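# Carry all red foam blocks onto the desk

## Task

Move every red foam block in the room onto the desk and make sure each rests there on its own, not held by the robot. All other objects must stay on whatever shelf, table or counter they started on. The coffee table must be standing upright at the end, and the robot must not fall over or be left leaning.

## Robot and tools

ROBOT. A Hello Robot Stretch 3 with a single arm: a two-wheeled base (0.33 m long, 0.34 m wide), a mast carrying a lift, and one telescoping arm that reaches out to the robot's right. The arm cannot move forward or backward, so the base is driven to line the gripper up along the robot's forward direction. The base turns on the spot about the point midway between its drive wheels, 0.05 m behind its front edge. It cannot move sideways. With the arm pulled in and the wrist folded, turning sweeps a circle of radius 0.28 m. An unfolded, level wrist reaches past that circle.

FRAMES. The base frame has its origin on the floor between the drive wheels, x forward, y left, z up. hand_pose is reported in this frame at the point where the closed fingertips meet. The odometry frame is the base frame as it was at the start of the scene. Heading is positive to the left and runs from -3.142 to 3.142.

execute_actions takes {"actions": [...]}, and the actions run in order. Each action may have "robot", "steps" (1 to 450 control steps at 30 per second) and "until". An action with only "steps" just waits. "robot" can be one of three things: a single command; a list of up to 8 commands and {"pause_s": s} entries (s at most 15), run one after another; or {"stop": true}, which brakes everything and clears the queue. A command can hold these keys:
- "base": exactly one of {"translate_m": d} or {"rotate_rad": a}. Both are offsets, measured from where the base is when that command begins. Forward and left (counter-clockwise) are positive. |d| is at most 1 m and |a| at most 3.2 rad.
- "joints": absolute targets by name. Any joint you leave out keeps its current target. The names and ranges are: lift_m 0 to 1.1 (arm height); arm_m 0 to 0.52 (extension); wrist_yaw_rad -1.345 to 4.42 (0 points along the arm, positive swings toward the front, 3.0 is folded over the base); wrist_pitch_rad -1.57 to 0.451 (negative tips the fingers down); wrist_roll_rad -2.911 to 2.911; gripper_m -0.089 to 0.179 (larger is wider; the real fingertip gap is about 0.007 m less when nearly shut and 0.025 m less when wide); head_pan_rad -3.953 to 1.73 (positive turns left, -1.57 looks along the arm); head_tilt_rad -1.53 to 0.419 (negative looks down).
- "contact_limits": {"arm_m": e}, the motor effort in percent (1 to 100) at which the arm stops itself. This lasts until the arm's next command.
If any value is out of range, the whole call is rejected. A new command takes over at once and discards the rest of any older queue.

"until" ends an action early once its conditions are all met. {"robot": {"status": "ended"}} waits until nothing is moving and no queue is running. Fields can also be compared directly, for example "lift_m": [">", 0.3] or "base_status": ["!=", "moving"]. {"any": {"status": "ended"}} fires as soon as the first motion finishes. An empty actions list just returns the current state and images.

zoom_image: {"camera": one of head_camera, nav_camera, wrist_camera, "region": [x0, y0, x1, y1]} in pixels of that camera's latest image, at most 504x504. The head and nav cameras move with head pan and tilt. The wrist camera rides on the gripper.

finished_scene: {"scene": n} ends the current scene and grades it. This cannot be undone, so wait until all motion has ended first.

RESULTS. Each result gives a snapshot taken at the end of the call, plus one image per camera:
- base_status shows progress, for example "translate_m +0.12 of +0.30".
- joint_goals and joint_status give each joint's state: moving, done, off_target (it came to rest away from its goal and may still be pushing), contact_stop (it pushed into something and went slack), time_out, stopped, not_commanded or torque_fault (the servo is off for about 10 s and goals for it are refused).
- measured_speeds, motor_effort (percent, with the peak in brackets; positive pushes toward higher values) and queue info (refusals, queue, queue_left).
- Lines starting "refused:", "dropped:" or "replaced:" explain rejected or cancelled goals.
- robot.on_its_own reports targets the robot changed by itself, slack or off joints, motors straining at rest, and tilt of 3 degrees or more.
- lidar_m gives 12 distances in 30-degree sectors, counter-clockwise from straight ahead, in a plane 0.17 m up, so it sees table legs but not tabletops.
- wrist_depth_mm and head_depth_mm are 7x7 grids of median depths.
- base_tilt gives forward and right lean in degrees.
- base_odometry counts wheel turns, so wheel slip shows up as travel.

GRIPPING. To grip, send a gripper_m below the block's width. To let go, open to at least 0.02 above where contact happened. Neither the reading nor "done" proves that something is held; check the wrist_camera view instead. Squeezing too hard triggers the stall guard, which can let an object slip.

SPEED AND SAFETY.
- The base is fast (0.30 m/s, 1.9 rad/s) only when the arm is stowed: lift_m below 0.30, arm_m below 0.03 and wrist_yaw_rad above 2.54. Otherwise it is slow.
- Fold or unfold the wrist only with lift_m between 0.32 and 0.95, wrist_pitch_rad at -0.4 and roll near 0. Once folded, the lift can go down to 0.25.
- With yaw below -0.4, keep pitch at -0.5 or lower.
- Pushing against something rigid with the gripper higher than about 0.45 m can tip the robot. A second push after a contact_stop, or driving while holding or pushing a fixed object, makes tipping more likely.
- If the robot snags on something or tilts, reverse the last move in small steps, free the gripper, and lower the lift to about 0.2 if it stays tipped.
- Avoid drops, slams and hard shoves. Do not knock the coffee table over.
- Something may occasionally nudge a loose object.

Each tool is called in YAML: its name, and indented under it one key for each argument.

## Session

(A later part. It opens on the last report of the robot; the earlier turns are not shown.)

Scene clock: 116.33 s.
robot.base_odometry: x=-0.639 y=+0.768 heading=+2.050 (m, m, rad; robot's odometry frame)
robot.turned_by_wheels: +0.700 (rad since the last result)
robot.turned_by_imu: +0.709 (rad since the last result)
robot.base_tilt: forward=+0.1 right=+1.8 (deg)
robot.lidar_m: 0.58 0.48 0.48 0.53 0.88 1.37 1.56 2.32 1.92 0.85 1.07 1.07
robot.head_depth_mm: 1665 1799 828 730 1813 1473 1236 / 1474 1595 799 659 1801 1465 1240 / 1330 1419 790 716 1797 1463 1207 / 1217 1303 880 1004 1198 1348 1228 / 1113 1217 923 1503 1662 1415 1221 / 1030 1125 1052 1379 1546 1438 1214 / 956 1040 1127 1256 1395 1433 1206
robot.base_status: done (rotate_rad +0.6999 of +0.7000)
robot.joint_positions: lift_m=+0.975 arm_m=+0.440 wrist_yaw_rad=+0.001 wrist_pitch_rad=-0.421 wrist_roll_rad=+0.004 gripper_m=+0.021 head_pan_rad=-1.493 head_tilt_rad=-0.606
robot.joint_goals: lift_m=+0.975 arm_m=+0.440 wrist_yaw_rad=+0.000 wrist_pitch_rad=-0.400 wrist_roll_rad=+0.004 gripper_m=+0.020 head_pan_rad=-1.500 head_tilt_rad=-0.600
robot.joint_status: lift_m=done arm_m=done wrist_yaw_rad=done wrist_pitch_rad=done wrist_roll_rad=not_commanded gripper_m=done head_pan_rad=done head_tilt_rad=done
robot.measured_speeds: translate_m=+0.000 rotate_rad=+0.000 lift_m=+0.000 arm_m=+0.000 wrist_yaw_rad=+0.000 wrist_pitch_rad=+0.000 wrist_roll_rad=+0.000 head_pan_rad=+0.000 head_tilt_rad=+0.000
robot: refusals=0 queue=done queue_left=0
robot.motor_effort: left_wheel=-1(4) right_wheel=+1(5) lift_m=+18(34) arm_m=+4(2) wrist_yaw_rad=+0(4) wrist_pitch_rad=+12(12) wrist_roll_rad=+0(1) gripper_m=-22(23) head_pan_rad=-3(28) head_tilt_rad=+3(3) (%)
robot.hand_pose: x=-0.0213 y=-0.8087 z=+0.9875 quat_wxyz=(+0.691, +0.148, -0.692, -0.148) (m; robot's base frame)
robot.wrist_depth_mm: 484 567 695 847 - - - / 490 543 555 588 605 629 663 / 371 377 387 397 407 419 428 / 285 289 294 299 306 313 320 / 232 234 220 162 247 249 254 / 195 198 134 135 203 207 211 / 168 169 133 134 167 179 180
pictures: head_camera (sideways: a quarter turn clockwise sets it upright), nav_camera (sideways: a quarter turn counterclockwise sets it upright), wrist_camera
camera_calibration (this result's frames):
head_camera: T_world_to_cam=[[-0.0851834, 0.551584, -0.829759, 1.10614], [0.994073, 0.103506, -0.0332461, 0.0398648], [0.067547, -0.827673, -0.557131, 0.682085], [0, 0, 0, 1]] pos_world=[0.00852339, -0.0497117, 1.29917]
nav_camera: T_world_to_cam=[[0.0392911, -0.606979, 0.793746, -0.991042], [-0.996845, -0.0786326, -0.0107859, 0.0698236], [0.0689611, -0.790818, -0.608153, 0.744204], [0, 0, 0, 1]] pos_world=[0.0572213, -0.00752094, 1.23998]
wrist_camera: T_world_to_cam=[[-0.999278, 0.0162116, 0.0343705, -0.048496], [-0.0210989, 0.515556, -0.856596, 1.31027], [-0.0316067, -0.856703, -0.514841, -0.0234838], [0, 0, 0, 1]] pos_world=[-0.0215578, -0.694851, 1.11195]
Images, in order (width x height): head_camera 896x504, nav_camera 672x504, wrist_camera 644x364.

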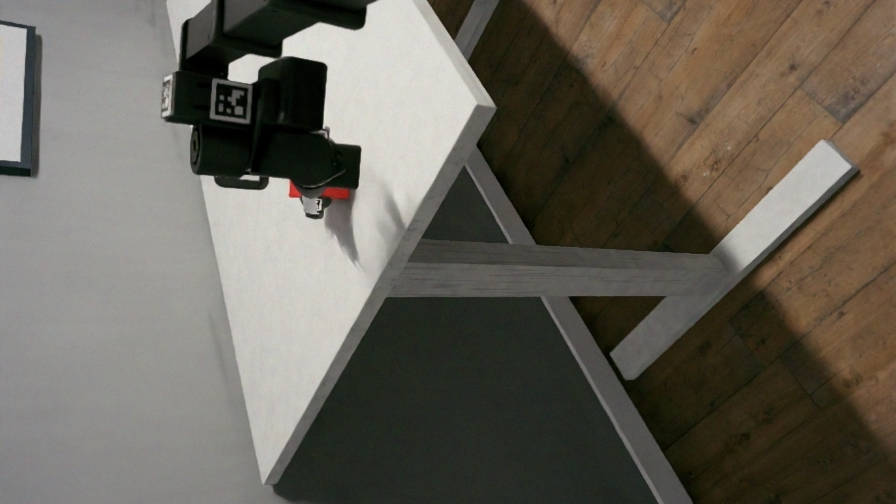

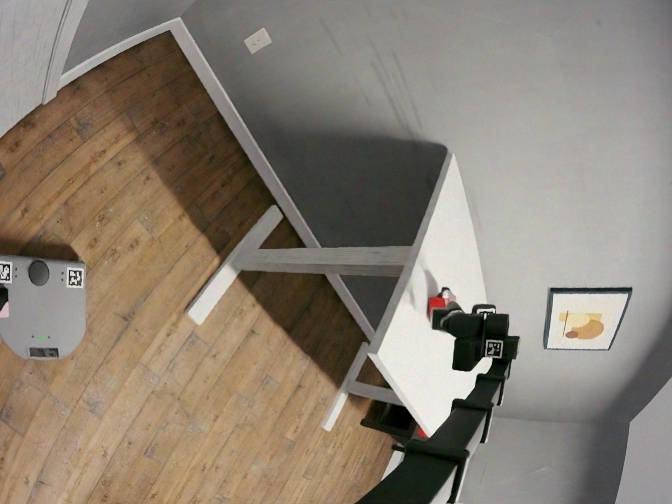

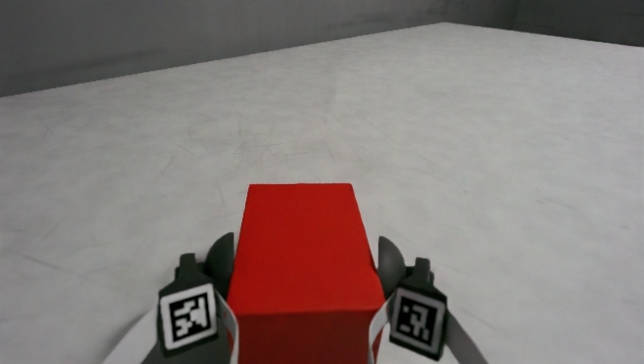

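execute_actions:
  actions:
    - {"robot":[{"joints":{"lift_m":0.969}},{"joints":{"gripper_m":0.13}},{"joints":{"lift_m":0.985,"arm_m":0}},{"joints":{"lift_m":0.6,"gripper_m":0.03,"wrist_yaw_rad":2.0},"base":{"rotate_rad":-2.45}},{"joints":{"lift_m":0.29,"wrist_yaw_rad":2.7,"head_pan_rad":-1.2,"head_tilt_rad":-0.5}},{"base":{"translate_m":1}},{"base":{"rotate_rad":0.17}},{"base":{"translate_m":0.5}}],"steps":450,"until":{"robot":{"status":"ended"}}}
    - {"steps":450,"until":{"robot":{"status":"ended"}}}

execute_actions:
  actions:
    - {"robot":[{"base":{"translate_m":0.9},"joints":{"head_pan_rad":-1.7}}],"steps":450,"until":{"robot":{"status":"ended"}}}

execute_actions:
  actions:
    - {"robot":[{"base":{"rotate_rad":3.1},"joints":{"head_pan_rad":-1.7,"head_tilt_rad":-0.7}},{"joints":{"lift_m":0.55}},{"joints":{"wrist_yaw_rad":0,"gripper_m":0.16}}],"steps":450,"until":{"robot":{"status":"ended"}}}

Scene clock: 141.63 s.
robot.base_odometry: x=+0.769 y=+0.264 heading=-0.230 (m, m, rad; robot's odometry frame)
robot.turned_by_wheels: -2.280 (rad since the last result)
robot.turned_by_imu: -2.309 (rad since the last result)
robot.base_tilt: forward=+0.2 right=+1.9 (deg)
robot.lidar_m: 1.78 1.03 0.84 1.23 1.21 1.16 1.97 2.06 1.19 1.13 1.19 1.64
robot.head_depth_mm: 1265 1329 1310 1572 1337 1415 1308 / 1327 1033 1110 1605 1383 1457 1307 / 1374 1066 1155 1627 1461 1506 1304 / 1429 1113 1705 1630 1747 1571 1300 / 1337 1381 1553 1600 1810 1566 1293 / 1159 1262 1356 1503 1712 1561 1288 / 1213 1491 1723 1722 1780 1554 1280
robot.base_status: done (translate_m +0.5000 of +0.5000)
robot.joint_positions: lift_m=+0.290 arm_m=+0.002 wrist_yaw_rad=+2.699 wrist_pitch_rad=-0.420 wrist_roll_rad=+0.004 gripper_m=+0.030 head_pan_rad=-1.207 head_tilt_rad=-0.507
robot.joint_goals: lift_m=+0.290 arm_m=+0.000 wrist_yaw_rad=+2.700 wrist_pitch_rad=-0.400 wrist_roll_rad=+0.004 gripper_m=+0.030 head_pan_rad=-1.200 head_tilt_rad=-0.500
robot.joint_status: lift_m=done arm_m=done wrist_yaw_rad=done wrist_pitch_rad=done wrist_roll_rad=not_commanded gripper_m=done head_pan_rad=done head_tilt_rad=done
robot.measured_speeds: translate_m=+0.000 rotate_rad=+0.000 lift_m=+0.000 arm_m=+0.000 wrist_yaw_rad=+0.000 wrist_pitch_rad=+0.000 wrist_roll_rad=+0.000 head_pan_rad=+0.000 head_tilt_rad=+0.000
robot: refusals=0 queue=done queue_left=0
robot.motor_effort: left_wheel=-1(7) right_wheel=+0(7) lift_m=+18(36) arm_m=-2(4) wrist_yaw_rad=+2(3) wrist_pitch_rad=+12(12) wrist_roll_rad=+0(0) gripper_m=+0(98) head_pan_rad=+2(20) head_tilt_rad=+5(18) (%)
robot.hand_pose: x=+0.0748 y=+0.0560 z=+0.3026 quat_wxyz=(+0.296, +0.708, -0.008, +0.641) (m; robot's base frame)
robot.wrist_depth_mm: 938 - - - - - - / - - - - - - - / - - - - - - - / 762 771 769 763 819 828 857 / 612 623 636 645 656 659 677 / 529 529 550 538 545 552 558 / - 465 - 460 472 475 483
pictures: head_camera (sideways: a quarter turn clockwise sets it upright), nav_camera (sideways: a quarter turn counterclockwise sets it upright), wrist_camera
camera_calibration (this result's frames):
head_camera: T_world_to_cam=[[-0.207403, 0.426224, -0.880521, 1.17308], [0.925625, 0.376758, -0.0356545, 0.0434222], [0.316546, -0.822427, -0.472665, 0.570666], [0, 0, 0, 1]] pos_world=[0.0224662, -0.0470242, 1.30421]
nav_camera: T_world_to_cam=[[0.180189, -0.495401, 0.849771, -1.06494], [-0.933721, -0.357844, -0.0106263, 0.0692322], [0.309349, -0.791534, -0.527046, 0.637217], [0, 0, 0, 1]] pos_world=[0.0594121, 0.00157873, 1.24154]
wrist_camera: T_world_to_cam=[[0.895429, -0.443877, 0.0343587, -0.0589268], [-0.202135, -0.474098, -0.856956, 0.34891], [0.396672, 0.760398, -0.514244, 0.245025], [0, 0, 0, 1]] pos_world=[0.0260969, -0.0470553, 0.427027]
Images, in order (width x height): head_camera 896x504, nav_camera 672x504, wrist_camera 644x364.

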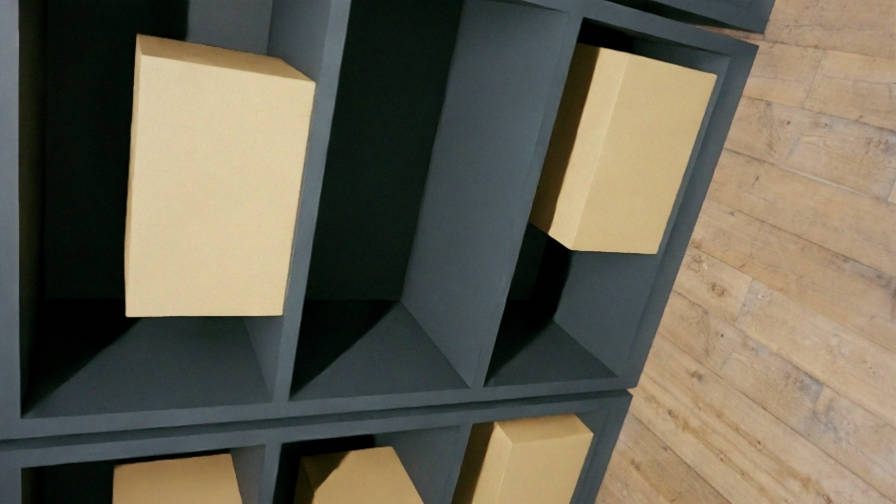

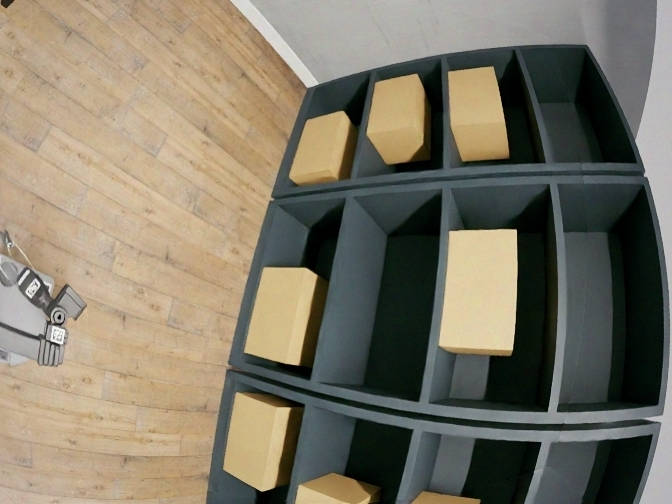

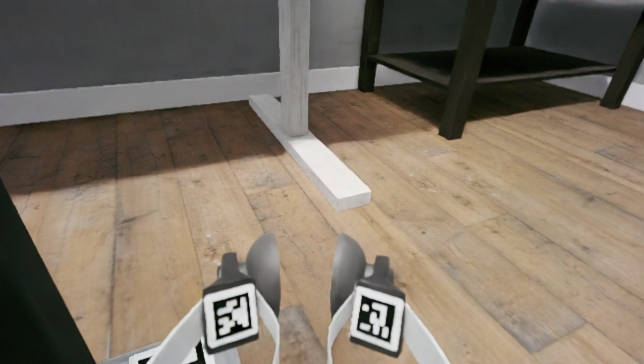

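Scene clock: 146.47 s.
robot.base_odometry: x=+1.645 y=+0.059 heading=-0.230 (m, m, rad; robot's odometry frame)
robot.turned_by_wheels: +0.000 (rad since the last result)
robot.turned_by_imu: +0.004 (rad since the last result)
robot.base_tilt: forward=+0.1 right=+1.8 (deg)
robot.lidar_m: 0.88 0.92 1.26 0.64 1.27 1.75 2.86 1.62 1.24 1.14 1.20 0.91
robot.head_depth_mm: 1361 1085 1160 1656 1517 1581 1313 / 1347 1076 1147 1646 1546 1565 1305 / 1344 1421 1402 1624 1822 1573 1306 / 997 1413 1171 1542 1685 1541 1296 / 1304 1424 1220 1513 1684 1524 1294 / 1307 1421 1340 1583 1429 1510 1277 / 1289 1070 1168 1262 1419 1482 1279
robot.base_status: done (translate_m +0.9000 of +0.9000)
robot.joint_positions: lift_m=+0.290 arm_m=+0.002 wrist_yaw_rad=+2.699 wrist_pitch_rad=-0.420 wrist_roll_rad=+0.004 gripper_m=+0.030 head_pan_rad=-1.693 head_tilt_rad=-0.507
robot.joint_goals: lift_m=+0.290 arm_m=+0.000 wrist_yaw_rad=+2.700 wrist_pitch_rad=-0.400 wrist_roll_rad=+0.004 gripper_m=+0.030 head_pan_rad=-1.700 head_tilt_rad=-0.500
robot.joint_status: lift_m=done arm_m=done wrist_yaw_rad=done wrist_pitch_rad=done wrist_roll_rad=not_commanded gripper_m=done head_pan_rad=done head_tilt_rad=done
robot.measured_speeds: translate_m=+0.000 rotate_rad=+0.000 lift_m=+0.000 arm_m=+0.000 wrist_yaw_rad=+0.000 wrist_pitch_rad=+0.000 wrist_roll_rad=+0.000 head_pan_rad=+0.000 head_tilt_rad=+0.000
robot: refusals=0 queue=done queue_left=0
robot.motor_effort: left_wheel=-2(4) right_wheel=+2(6) lift_m=+17(18) arm_m=-2(3) wrist_yaw_rad=+1(2) wrist_pitch_rad=+12(12) wrist_roll_rad=+0(1) gripper_m=+0(0) head_pan_rad=-3(26) head_tilt_rad=+4(4) (%)
robot.hand_pose: x=+0.0748 y=+0.0560 z=+0.3026 quat_wxyz=(+0.296, +0.708, -0.008, +0.641) (m; robot's base frame)
robot.wrist_depth_mm: 540 - - - - 845 709 / 973 923 963 - - 888 730 / 956 704 906 - - 918 742 / 751 727 771 793 801 823 762 / 613 614 635 644 655 671 676 / 533 521 549 539 546 554 556 / - 461 - 457 475 476 480
pictures: head_camera (sideways: a quarter turn clockwise sets it upright), nav_camera (sideways: a quarter turn counterclockwise sets it upright), wrist_camera
camera_calibration (this result's frames):
head_camera: T_world_to_cam=[[0.0156345, 0.47375, -0.880521, 1.17172], [0.99444, -0.0990863, -0.0356545, 0.0430024], [-0.104139, -0.875068, -0.472665, 0.573232], [0, 0, 0, 1]] pos_world=[-0.00138687, -0.0492248, 1.30421]
nav_camera: T_world_to_cam=[[-0.0720031, -0.522212, 0.849771, -1.06341], [-0.992766, 0.119592, -0.0106263, 0.0695923], [-0.0960765, -0.844389, -0.527046, 0.63969], [0, 0, 0, 1]] pos_world=[0.0539796, -0.0234993, 1.24154]
wrist_camera: T_world_to_cam=[[0.895441, -0.443852, 0.0343585, -0.0589228], [-0.202121, -0.474103, -0.856956, 0.348909], [0.396651, 0.760409, -0.514243, 0.245026], [0, 0, 0, 1]] pos_world=[0.0260942, -0.047054, 0.427027]
Images, in order (width x height): head_camera 896x504, nav_camera 672x504, wrist_camera 644x364.

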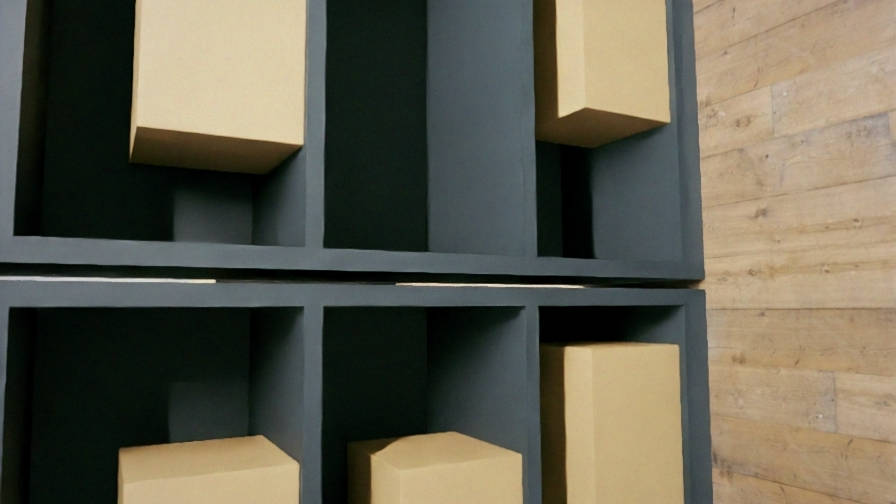

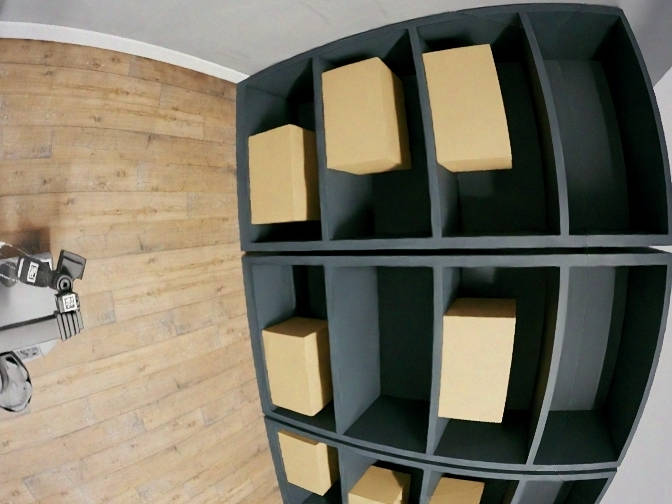

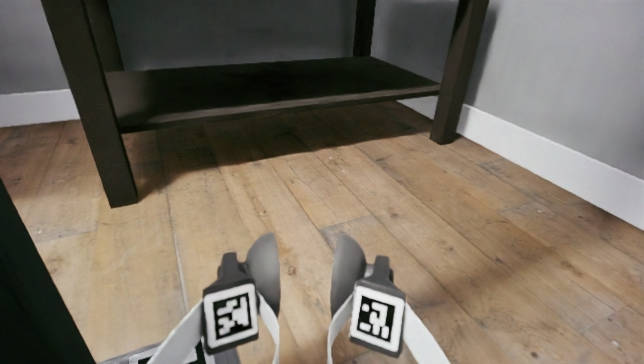

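Scene clock: 154.93 s.
robot.base_odometry: x=+1.645 y=+0.059 heading=+2.870 (m, m, rad; robot's odometry frame)
robot.turned_by_wheels: +3.100 (rad since the last result)
robot.turned_by_imu: +3.133 (rad since the last result)
robot.base_tilt: forward=+0.1 right=+1.9 (deg)
robot.lidar_m: 2.86 1.71 1.25 1.14 1.18 0.93 0.88 0.90 1.20 0.64 0.91 1.66
robot.head_depth_mm: 1065 1203 1373 1360 1128 1327 1188 / 1050 1178 1350 1364 1086 1323 1187 / 1037 1161 1327 1348 1080 1317 1169 / 1025 1148 1305 1340 1071 1284 1209 / 1011 1133 1287 1333 1041 1237 1186 / 999 1119 1271 1391 1543 1309 1173 / 990 1106 1248 1441 1580 1360 1167
robot.base_status: done (rotate_rad +3.0999 of +3.1000)
robot.joint_positions: lift_m=+0.550 arm_m=+0.002 wrist_yaw_rad=+0.002 wrist_pitch_rad=-0.420 wrist_roll_rad=+0.004 gripper_m=+0.160 head_pan_rad=-1.693 head_tilt_rad=-0.692
robot.joint_goals: lift_m=+0.550 arm_m=+0.000 wrist_yaw_rad=+0.000 wrist_pitch_rad=-0.400 wrist_roll_rad=+0.004 gripper_m=+0.160 head_pan_rad=-1.700 head_tilt_rad=-0.700
robot.joint_status: lift_m=done arm_m=done wrist_yaw_rad=done wrist_pitch_rad=done wrist_roll_rad=not_commanded gripper_m=done head_pan_rad=done head_tilt_rad=done
robot.measured_speeds: translate_m=+0.000 rotate_rad=+0.000 lift_m=+0.000 arm_m=+0.000 wrist_yaw_rad=+0.000 wrist_pitch_rad=+0.000 wrist_roll_rad=+0.000 head_pan_rad=+0.000 head_tilt_rad=+0.000
robot: refusals=0 queue=done queue_left=0
robot.motor_effort: left_wheel=-1(6) right_wheel=+2(9) lift_m=+36(35) arm_m=-2(3) wrist_yaw_rad=-3(3) wrist_pitch_rad=+12(12) wrist_roll_rad=+0(0) gripper_m=+0(100) head_pan_rad=-3(1) head_tilt_rad=-4(23) (%)
robot.hand_pose: x=-0.0210 y=-0.3706 z=+0.5618 quat_wxyz=(+0.691, +0.148, -0.692, -0.147) (m; robot's base frame)
robot.wrist_depth_mm: 836 852 857 863 872 894 876 / 894 907 914 873 887 922 887 / 965 - 613 503 592 623 638 / - - 458 463 477 478 489 / 941 - 744 802 820 837 854 / 699 845 647 668 681 726 724 / - 722 719 743 756 740 759
pictures: head_camera (sideways: a quarter turn clockwise sets it upright), nav_camera (sideways: a quarter turn counterclockwise sets it upright), wrist_camera
camera_calibration (this result's frames):
head_camera: T_world_to_cam=[[0.0346757, 0.626372, -0.778753, 1.03892], [0.995143, -0.0934769, -0.0308749, 0.0367677], [-0.0921346, -0.7739, -0.626571, 0.773395], [0, 0, 0, 1]] pos_world=[-0.00135782, -0.04878, 1.29478]
nav_camera: T_world_to_cam=[[-0.0902639, -0.668267, 0.738425, -0.918144], [-0.992462, 0.122076, -0.0108395, 0.0698655], [-0.0829002, -0.733837, -0.674248, 0.831107], [0, 0, 0, 1]] pos_world=[0.0553625, -0.0121975, 1.23911]
wrist_camera: T_world_to_cam=[[-0.999298, 0.0149201, 0.0343573, -0.0411435], [-0.021776, 0.514907, -0.85697, 0.719741], [-0.0304769, -0.857116, -0.51422, 0.132193], [0, 0, 0, 1]] pos_world=[-0.0214127, -0.25668, 0.686186]
Images, in order (width x height): head_camera 896x504, nav_camera 672x504, wrist_camera 644x364.

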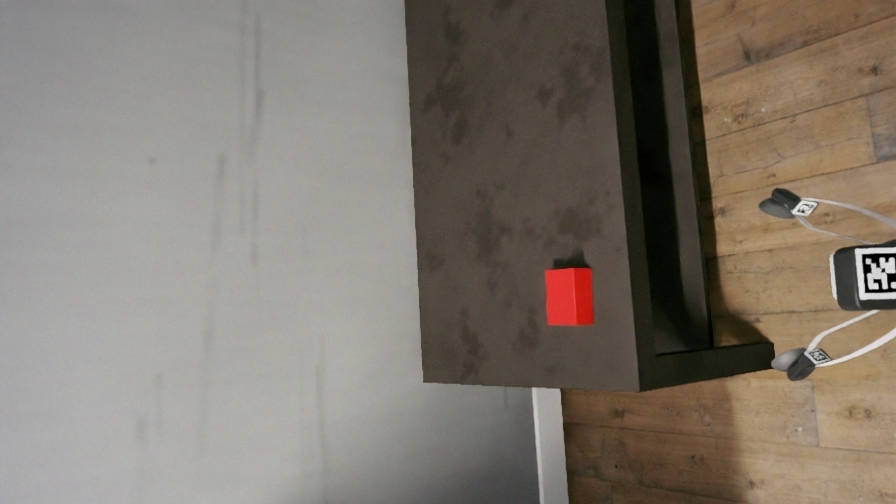

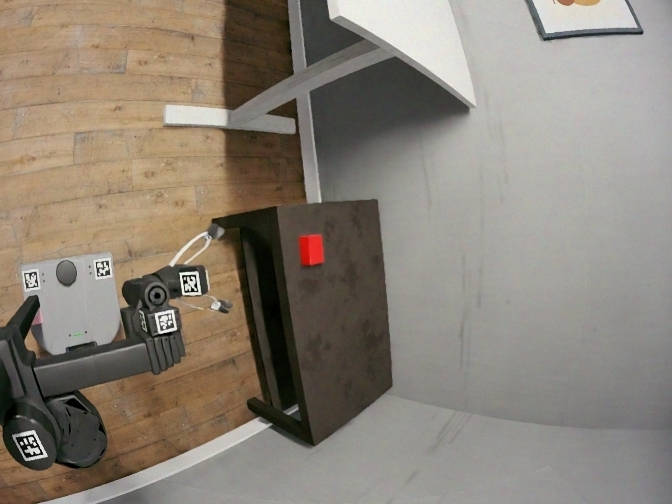

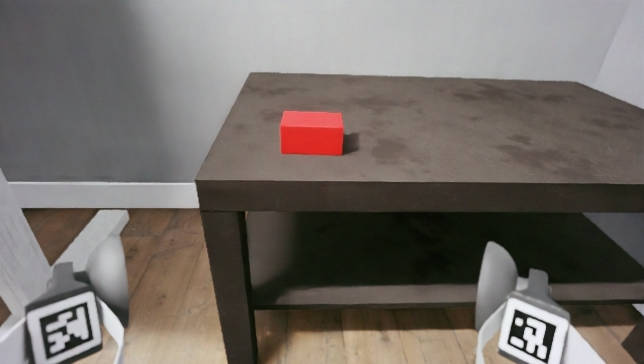

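Lucky alignment. Table ≈0.455, block centre y≈-0.76, 9 cm wide.

execute_actions:
  actions:
    - {"robot":[{"joints":{"lift_m":0.478,"arm_m":0.4,"gripper_m":0.179}}],"steps":450,"until":{"robot":{"status":"ended"}}}

Scene clock: 159.40 s.
robot.base_odometry: x=+1.645 y=+0.059 heading=+2.870 (m, m, rad; robot's odometry frame)
robot.turned_by_wheels: +0.000 (rad since the last result)
robot.turned_by_imu: +0.000 (rad since the last result)
robot.base_tilt: forward=+0.2 right=+1.9 (deg)
robot.lidar_m: 2.87 1.71 1.25 1.14 1.18 0.92 0.88 0.90 1.20 0.64 0.92 1.65
robot.head_depth_mm: 1066 1197 1369 1367 1122 1324 1195 / 1050 1183 1352 1351 1081 1312 1184 / 1037 1167 1331 1348 1082 1312 1187 / 1024 1150 1309 1339 1141 1285 1175 / 1012 1134 1291 1326 1068 1238 1176 / 1000 1115 1266 1407 1543 1301 1168 / 984 1105 1247 1434 1574 1358 1167
robot.base_status: done (rotate_rad +3.0999 of +3.1000)
robot.joint_positions: lift_m=+0.478 arm_m=+0.400 wrist_yaw_rad=+0.001 wrist_pitch_rad=-0.420 wrist_roll_rad=+0.004 gripper_m=+0.179 head_pan_rad=-1.693 head_tilt_rad=-0.692
robot.joint_goals: lift_m=+0.478 arm_m=+0.400 wrist_yaw_rad=+0.000 wrist_pitch_rad=-0.400 wrist_roll_rad=+0.004 gripper_m=+0.179 head_pan_rad=-1.700 head_tilt_rad=-0.700
robot.joint_status: lift_m=done arm_m=done wrist_yaw_rad=done wrist_pitch_rad=done wrist_roll_rad=not_commanded gripper_m=done head_pan_rad=done head_tilt_rad=done
robot.measured_speeds: translate_m=+0.000 rotate_rad=+0.000 lift_m=+0.000 arm_m=+0.000 wrist_yaw_rad=+0.000 wrist_pitch_rad=+0.000 wrist_roll_rad=+0.000 head_pan_rad=+0.000 head_tilt_rad=+0.000
robot: refusals=0 queue=done queue_left=0
robot.motor_effort: left_wheel=-2(1) right_wheel=+2(2) lift_m=+17(35) arm_m=+4(4) wrist_yaw_rad=-1(2) wrist_pitch_rad=+12(12) wrist_roll_rad=+0(0) gripper_m=+0(82) head_pan_rad=-3(2) head_tilt_rad=-4(6) (%)
robot.hand_pose: x=-0.0213 y=-0.7688 z=+0.4906 quat_wxyz=(+0.691, +0.148, -0.692, -0.148) (m; robot's base frame)
robot.wrist_depth_mm: 495 503 512 514 520 528 533 / 535 536 536 546 556 561 569 / 575 569 397 407 414 430 442 / 626 312 301 306 313 321 326 / 684 240 243 246 252 256 258 / - 202 148 150 203 215 216 / - 173 127 128 138 181 189
pictures: head_camera (sideways: a quarter turn clockwise sets it upright), nav_camera (sideways: a quarter turn counterclockwise sets it upright), wrist_camera
camera_calibration (this result's frames):
head_camera: T_world_to_cam=[[0.0346758, 0.626372, -0.778753, 1.03892], [0.995143, -0.0934769, -0.0308749, 0.0367677], [-0.0921346, -0.7739, -0.626571, 0.773395], [0, 0, 0, 1]] pos_world=[-0.00135782, -0.04878, 1.29478]
nav_camera: T_world_to_cam=[[-0.0902639, -0.668267, 0.738425, -0.918144], [-0.992462, 0.122076, -0.0108395, 0.0698655], [-0.0829002, -0.733837, -0.674249, 0.831107], [0, 0, 0, 1]] pos_world=[0.0553625, -0.0121975, 1.23911]
wrist_camera: T_world_to_cam=[[-0.999278, 0.0161922, 0.0343561, -0.0320646], [-0.0211216, 0.514875, -0.857005, 0.863817], [-0.0315659, -0.857112, -0.514162, -0.245721], [0, 0, 0, 1]] pos_world=[-0.0215527, -0.654849, 0.615056]
Images, in order (width x height): head_camera 896x504, nav_camera 672x504, wrist_camera 644x364.

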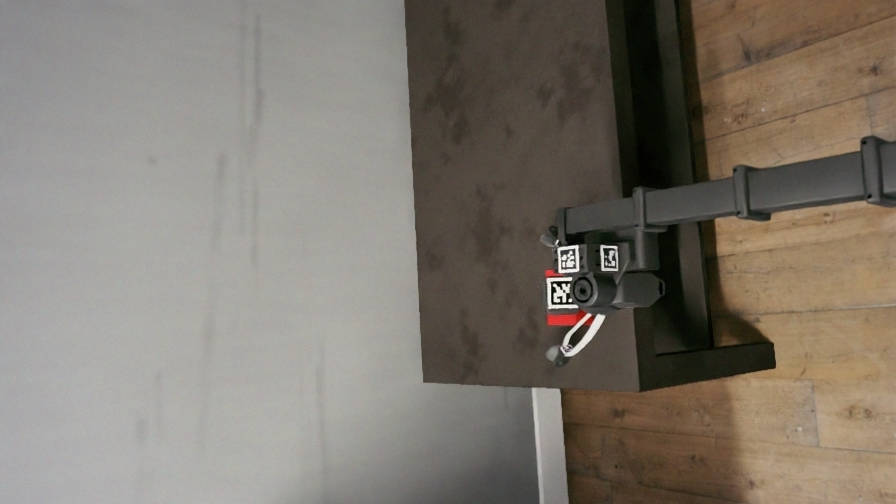

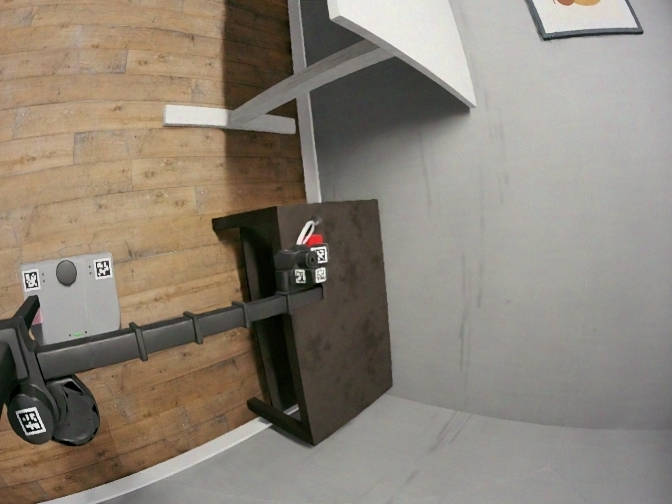

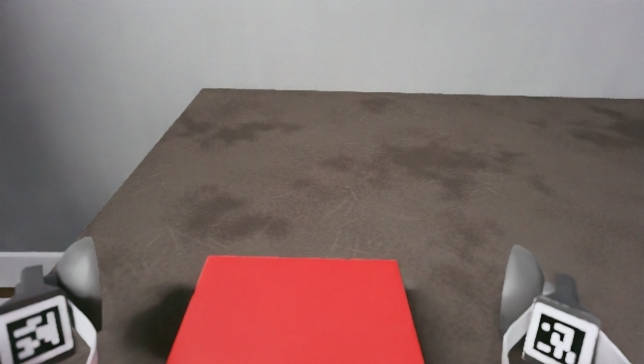

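execute_actions:
  actions:
    - {"robot":[{"joints":{"lift_m":0.467,"arm_m":0.385}},{"joints":{"gripper_m":0.05}},{"joints":{"lift_m":1.02,"head_pan_rad":-1.4,"head_tilt_rad":-0.5}},{"base":{"rotate_rad":0.8},"joints":{"arm_m":0.48}}],"steps":450,"until":{"robot":{"status":"ended"}}}

Scene clock: 169.87 s.
robot.base_odometry: x=+1.645 y=+0.059 heading=-2.614 (m, m, rad; robot's odometry frame)
robot.turned_by_wheels: +0.800 (rad since the last result)
robot.turned_by_imu: +0.810 (rad since the last result)
robot.base_tilt: forward=+0.2 right=+1.9 (deg)
robot.lidar_m: 1.36 1.14 1.13 1.04 0.88 0.88 0.98 1.22 0.64 0.92 1.92 2.86
robot.head_depth_mm: 1223 1299 1039 848 1500 1579 1307 / 1361 1465 1194 752 1778 1255 1291 / 1544 1658 1192 748 1933 1575 1267 / 1746 1851 1168 829 1988 1564 1293 / 2015 2106 1155 2443 1981 1560 1293 / 2386 2510 1247 2304 1977 1556 1291 / 2479 2606 2856 2666 1951 1546 1276
robot.base_status: done (rotate_rad +0.7999 of +0.8000)
robot.joint_positions: lift_m=+1.020 arm_m=+0.480 wrist_yaw_rad=+0.001 wrist_pitch_rad=-0.420 wrist_roll_rad=+0.004 gripper_m=+0.058 head_pan_rad=-1.407 head_tilt_rad=-0.507
robot.joint_goals: lift_m=+1.020 arm_m=+0.480 wrist_yaw_rad=+0.000 wrist_pitch_rad=-0.400 wrist_roll_rad=+0.004 gripper_m=+0.057 head_pan_rad=-1.400 head_tilt_rad=-0.500
robot.joint_status: lift_m=done arm_m=done wrist_yaw_rad=done wrist_pitch_rad=done wrist_roll_rad=not_commanded gripper_m=done head_pan_rad=done head_tilt_rad=done
robot.measured_speeds: translate_m=+0.000 rotate_rad=+0.000 lift_m=+0.000 arm_m=+0.000 wrist_yaw_rad=+0.000 wrist_pitch_rad=+0.000 wrist_roll_rad=+0.000 head_pan_rad=+0.000 head_tilt_rad=+0.000
robot: refusals=0 queue=done queue_left=0
robot.on_its_own: gripper_m is held at +0.057, not at your +0.050, by its stall guard, which is not easing now
robot.motor_effort: left_wheel=-2(6) right_wheel=+1(8) lift_m=+34(37) arm_m=+3(4) wrist_yaw_rad=-1(1) wrist_pitch_rad=+12(12) wrist_roll_rad=+0(0) gripper_m=-24(100) head_pan_rad=+2(20) head_tilt_rad=+5(24) (%)
robot.hand_pose: x=-0.0214 y=-0.8488 z=+1.0317 quat_wxyz=(+0.691, +0.148, -0.692, -0.148) (m; robot's base frame)
robot.wrist_depth_mm: - - - 815 673 567 493 / 668 698 712 752 679 589 513 / 475 479 493 509 522 533 513 / 364 370 374 384 393 402 408 / 295 300 166 162 310 319 324 / 249 260 133 135 137 266 270 / 220 206 124 125 125 228 229
pictures: head_camera (sideways: a quarter turn clockwise sets it upright), nav_camera (sideways: a quarter turn counterclockwise sets it upright), wrist_camera
camera_calibration (this result's frames):
head_camera: T_world_to_cam=[[-0.118663, 0.459252, -0.880345, 1.17231], [0.982015, 0.185407, -0.035646, 0.0430672], [0.146851, -0.868742, -0.472994, 0.572129], [0, 0, 0, 1]] pos_world=[0.0127998, -0.0493389, 1.30419]
nav_camera: T_world_to_cam=[[0.0782488, -0.521634, 0.849574, -1.06407], [-0.986195, -0.165245, -0.0106271, 0.0695533], [0.145931, -0.837014, -0.527363, 0.638627], [0, 0, 0, 1]] pos_world=[0.0586597, -0.00901988, 1.24153]
wrist_camera: T_world_to_cam=[[-0.999272, 0.0165586, 0.0343606, -0.0491363], [-0.0209323, 0.515002, -0.856933, 1.36876], [-0.0318854, -0.857029, -0.514281, -0.0358878], [0, 0, 0, 1]] pos_world=[-0.0215936, -0.734859, 1.15617]
Images, in order (width x height): head_camera 896x504, nav_camera 672x504, wrist_camera 644x364.

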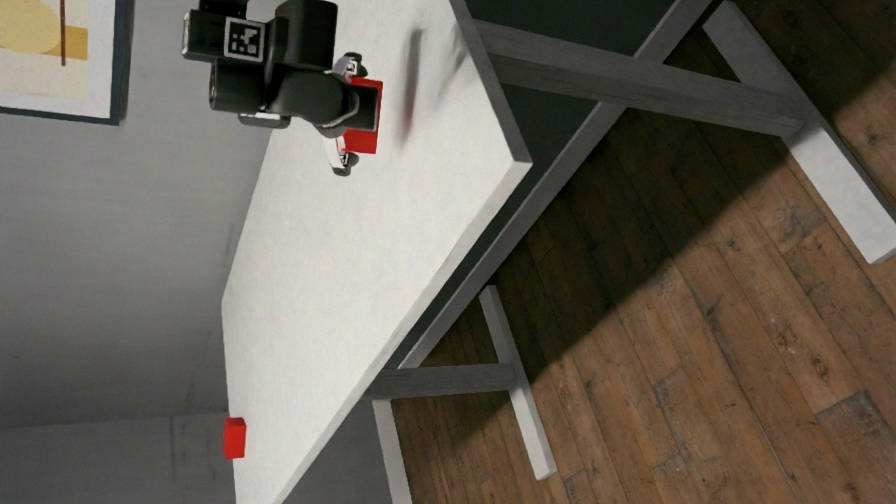

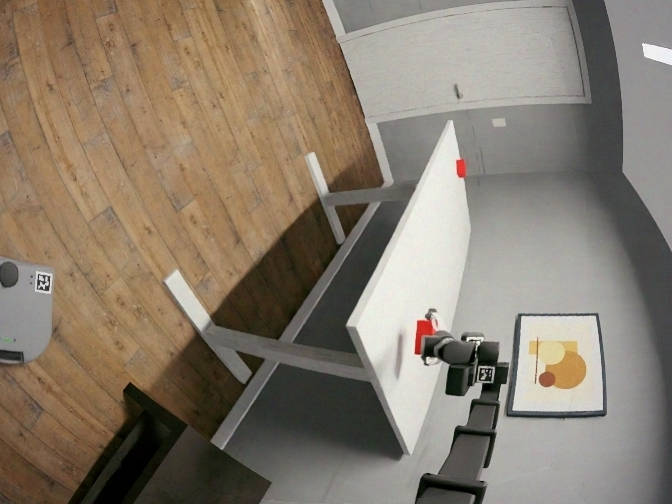

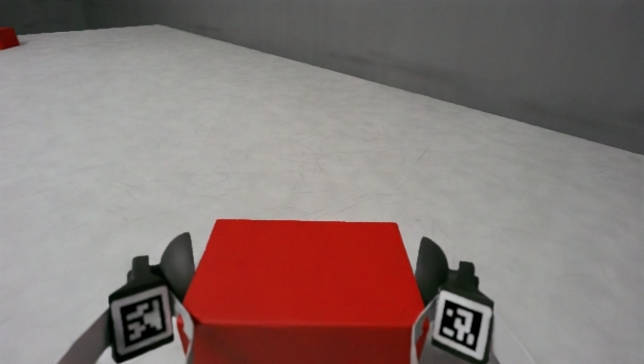

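execute_actions:
  actions:
    - {"robot":[{"joints":{"lift_m":0.97}},{"joints":{"gripper_m":0.16}},{"joints":{"lift_m":1.02,"arm_m":0.35}}],"steps":450,"until":{"robot":{"status":"ended"}}}

finished_scene:
  scene: 1

Scene clock: 175.10 s.
robot.base_odometry: x=+1.645 y=+0.059 heading=-2.614 (m, m, rad; robot's odometry frame)
robot.turned_by_wheels: +0.000 (rad since the last result)
robot.turned_by_imu: +0.000 (rad since the last result)
robot.base_tilt: forward=+0.2 right=+2.0 (deg)
robot.lidar_m: 1.36 1.13 1.14 1.04 0.88 0.88 0.98 1.22 0.64 0.92 1.93 2.87
robot.head_depth_mm: 1219 1312 - 805 1503 1574 1314 / 1360 1469 - 713 1782 1251 1283 / 1554 1655 1238 748 1931 1575 1264 / 1744 1848 1165 831 1981 1572 1296 / 2020 2107 1158 2440 1988 1572 1289 / 2375 2506 1249 2319 1963 1549 1294 / 2468 2642 2826 2638 1962 1556 1281
robot.base_status: done (rotate_rad +0.7999 of +0.8000)
robot.joint_positions: lift_m=+1.020 arm_m=+0.350 wrist_yaw_rad=+0.001 wrist_pitch_rad=-0.420 wrist_roll_rad=+0.004 gripper_m=+0.160 head_pan_rad=-1.407 head_tilt_rad=-0.507
robot.joint_goals: lift_m=+1.020 arm_m=+0.350 wrist_yaw_rad=+0.000 wrist_pitch_rad=-0.400 wrist_roll_rad=+0.004 gripper_m=+0.160 head_pan_rad=-1.400 head_tilt_rad=-0.500
robot.joint_status: lift_m=done arm_m=done wrist_yaw_rad=done wrist_pitch_rad=done wrist_roll_rad=not_commanded gripper_m=done head_pan_rad=done head_tilt_rad=done
robot.measured_speeds: translate_m=+0.000 rotate_rad=+0.000 lift_m=+0.000 arm_m=+0.000 wrist_yaw_rad=+0.000 wrist_pitch_rad=+0.000 wrist_roll_rad=+0.000 head_pan_rad=+0.000 head_tilt_rad=+0.000
robot: refusals=0 queue=done queue_left=0
robot.motor_effort: left_wheel=-2(1) right_wheel=+1(1) lift_m=+35(37) arm_m=-2(3) wrist_yaw_rad=+0(0) wrist_pitch_rad=+12(12) wrist_roll_rad=+0(0) gripper_m=+0(97) head_pan_rad=+3(2) head_tilt_rad=+5(4) (%)
robot.hand_pose: x=-0.0214 y=-0.7194 z=+1.0318 quat_wxyz=(+0.691, +0.148, -0.692, -0.148) (m; robot's base frame)
robot.wrist_depth_mm: - - - 938 763 643 557 / 676 697 722 743 760 667 585 / 472 484 493 504 522 534 571 / 364 371 376 302 394 403 588 / 296 300 295 265 313 321 658 / - 254 256 259 263 276 696 / - 217 220 224 225 233 711
pictures: head_camera (sideways: a quarter turn clockwise sets it upright), nav_camera (sideways: a quarter turn counterclockwise sets it upright), wrist_camera
camera_calibration (this result's frames):
head_camera: T_world_to_cam=[[-0.118666, 0.459232, -0.880354, 1.17232], [0.982013, 0.185418, -0.0356465, 0.0430678], [0.146863, -0.86875, -0.472975, 0.572105], [0, 0, 0, 1]] pos_world=[0.0128004, -0.0493388, 1.30419]
nav_camera: T_world_to_cam=[[0.0782521, -0.521615, 0.849585, -1.06408], [-0.986193, -0.165256, -0.010627, 0.0695532], [0.145943, -0.837023, -0.527345, 0.638603], [0, 0, 0, 1]] pos_world=[0.05866, -0.00902051, 1.24153]
wrist_camera: T_world_to_cam=[[-0.999272, 0.0165615, 0.0343604, -0.0512788], [-0.0209313, 0.514983, -0.856945, 1.30212], [-0.0318873, -0.85704, -0.514262, 0.0750346], [0, 0, 0, 1]] pos_world=[-0.0215938, -0.605413, 1.15619]
Images, in order (width x height): head_camera 896x504, nav_camera 672x504, wrist_camera 644x364.

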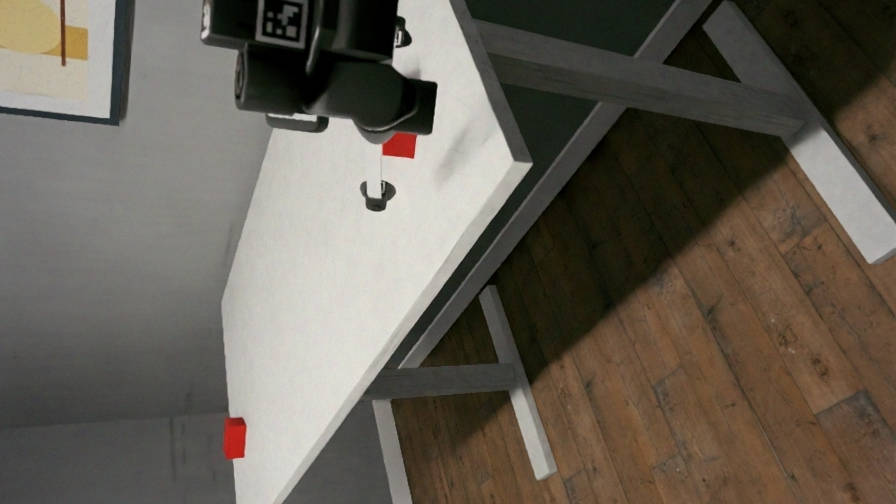

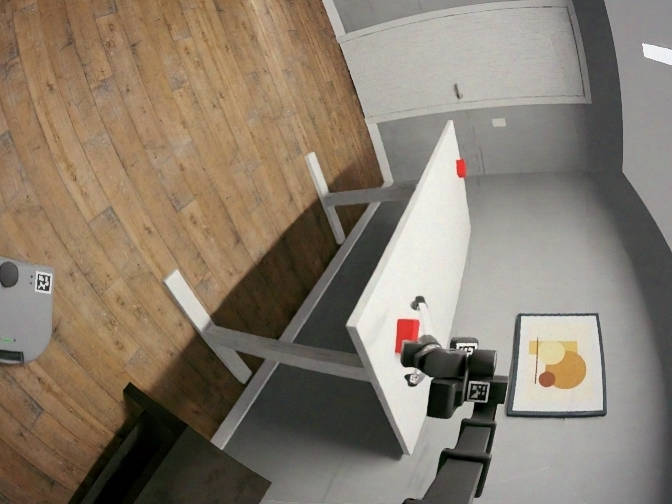

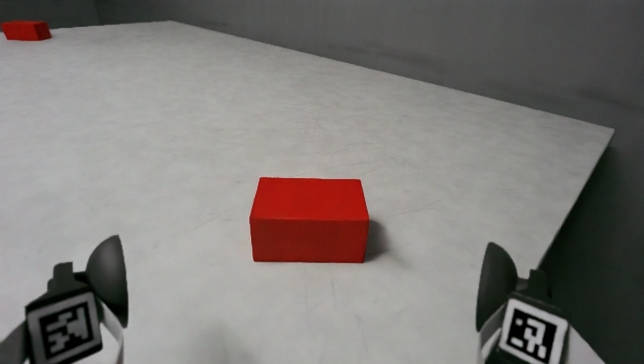

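The scene is finished: the task was done.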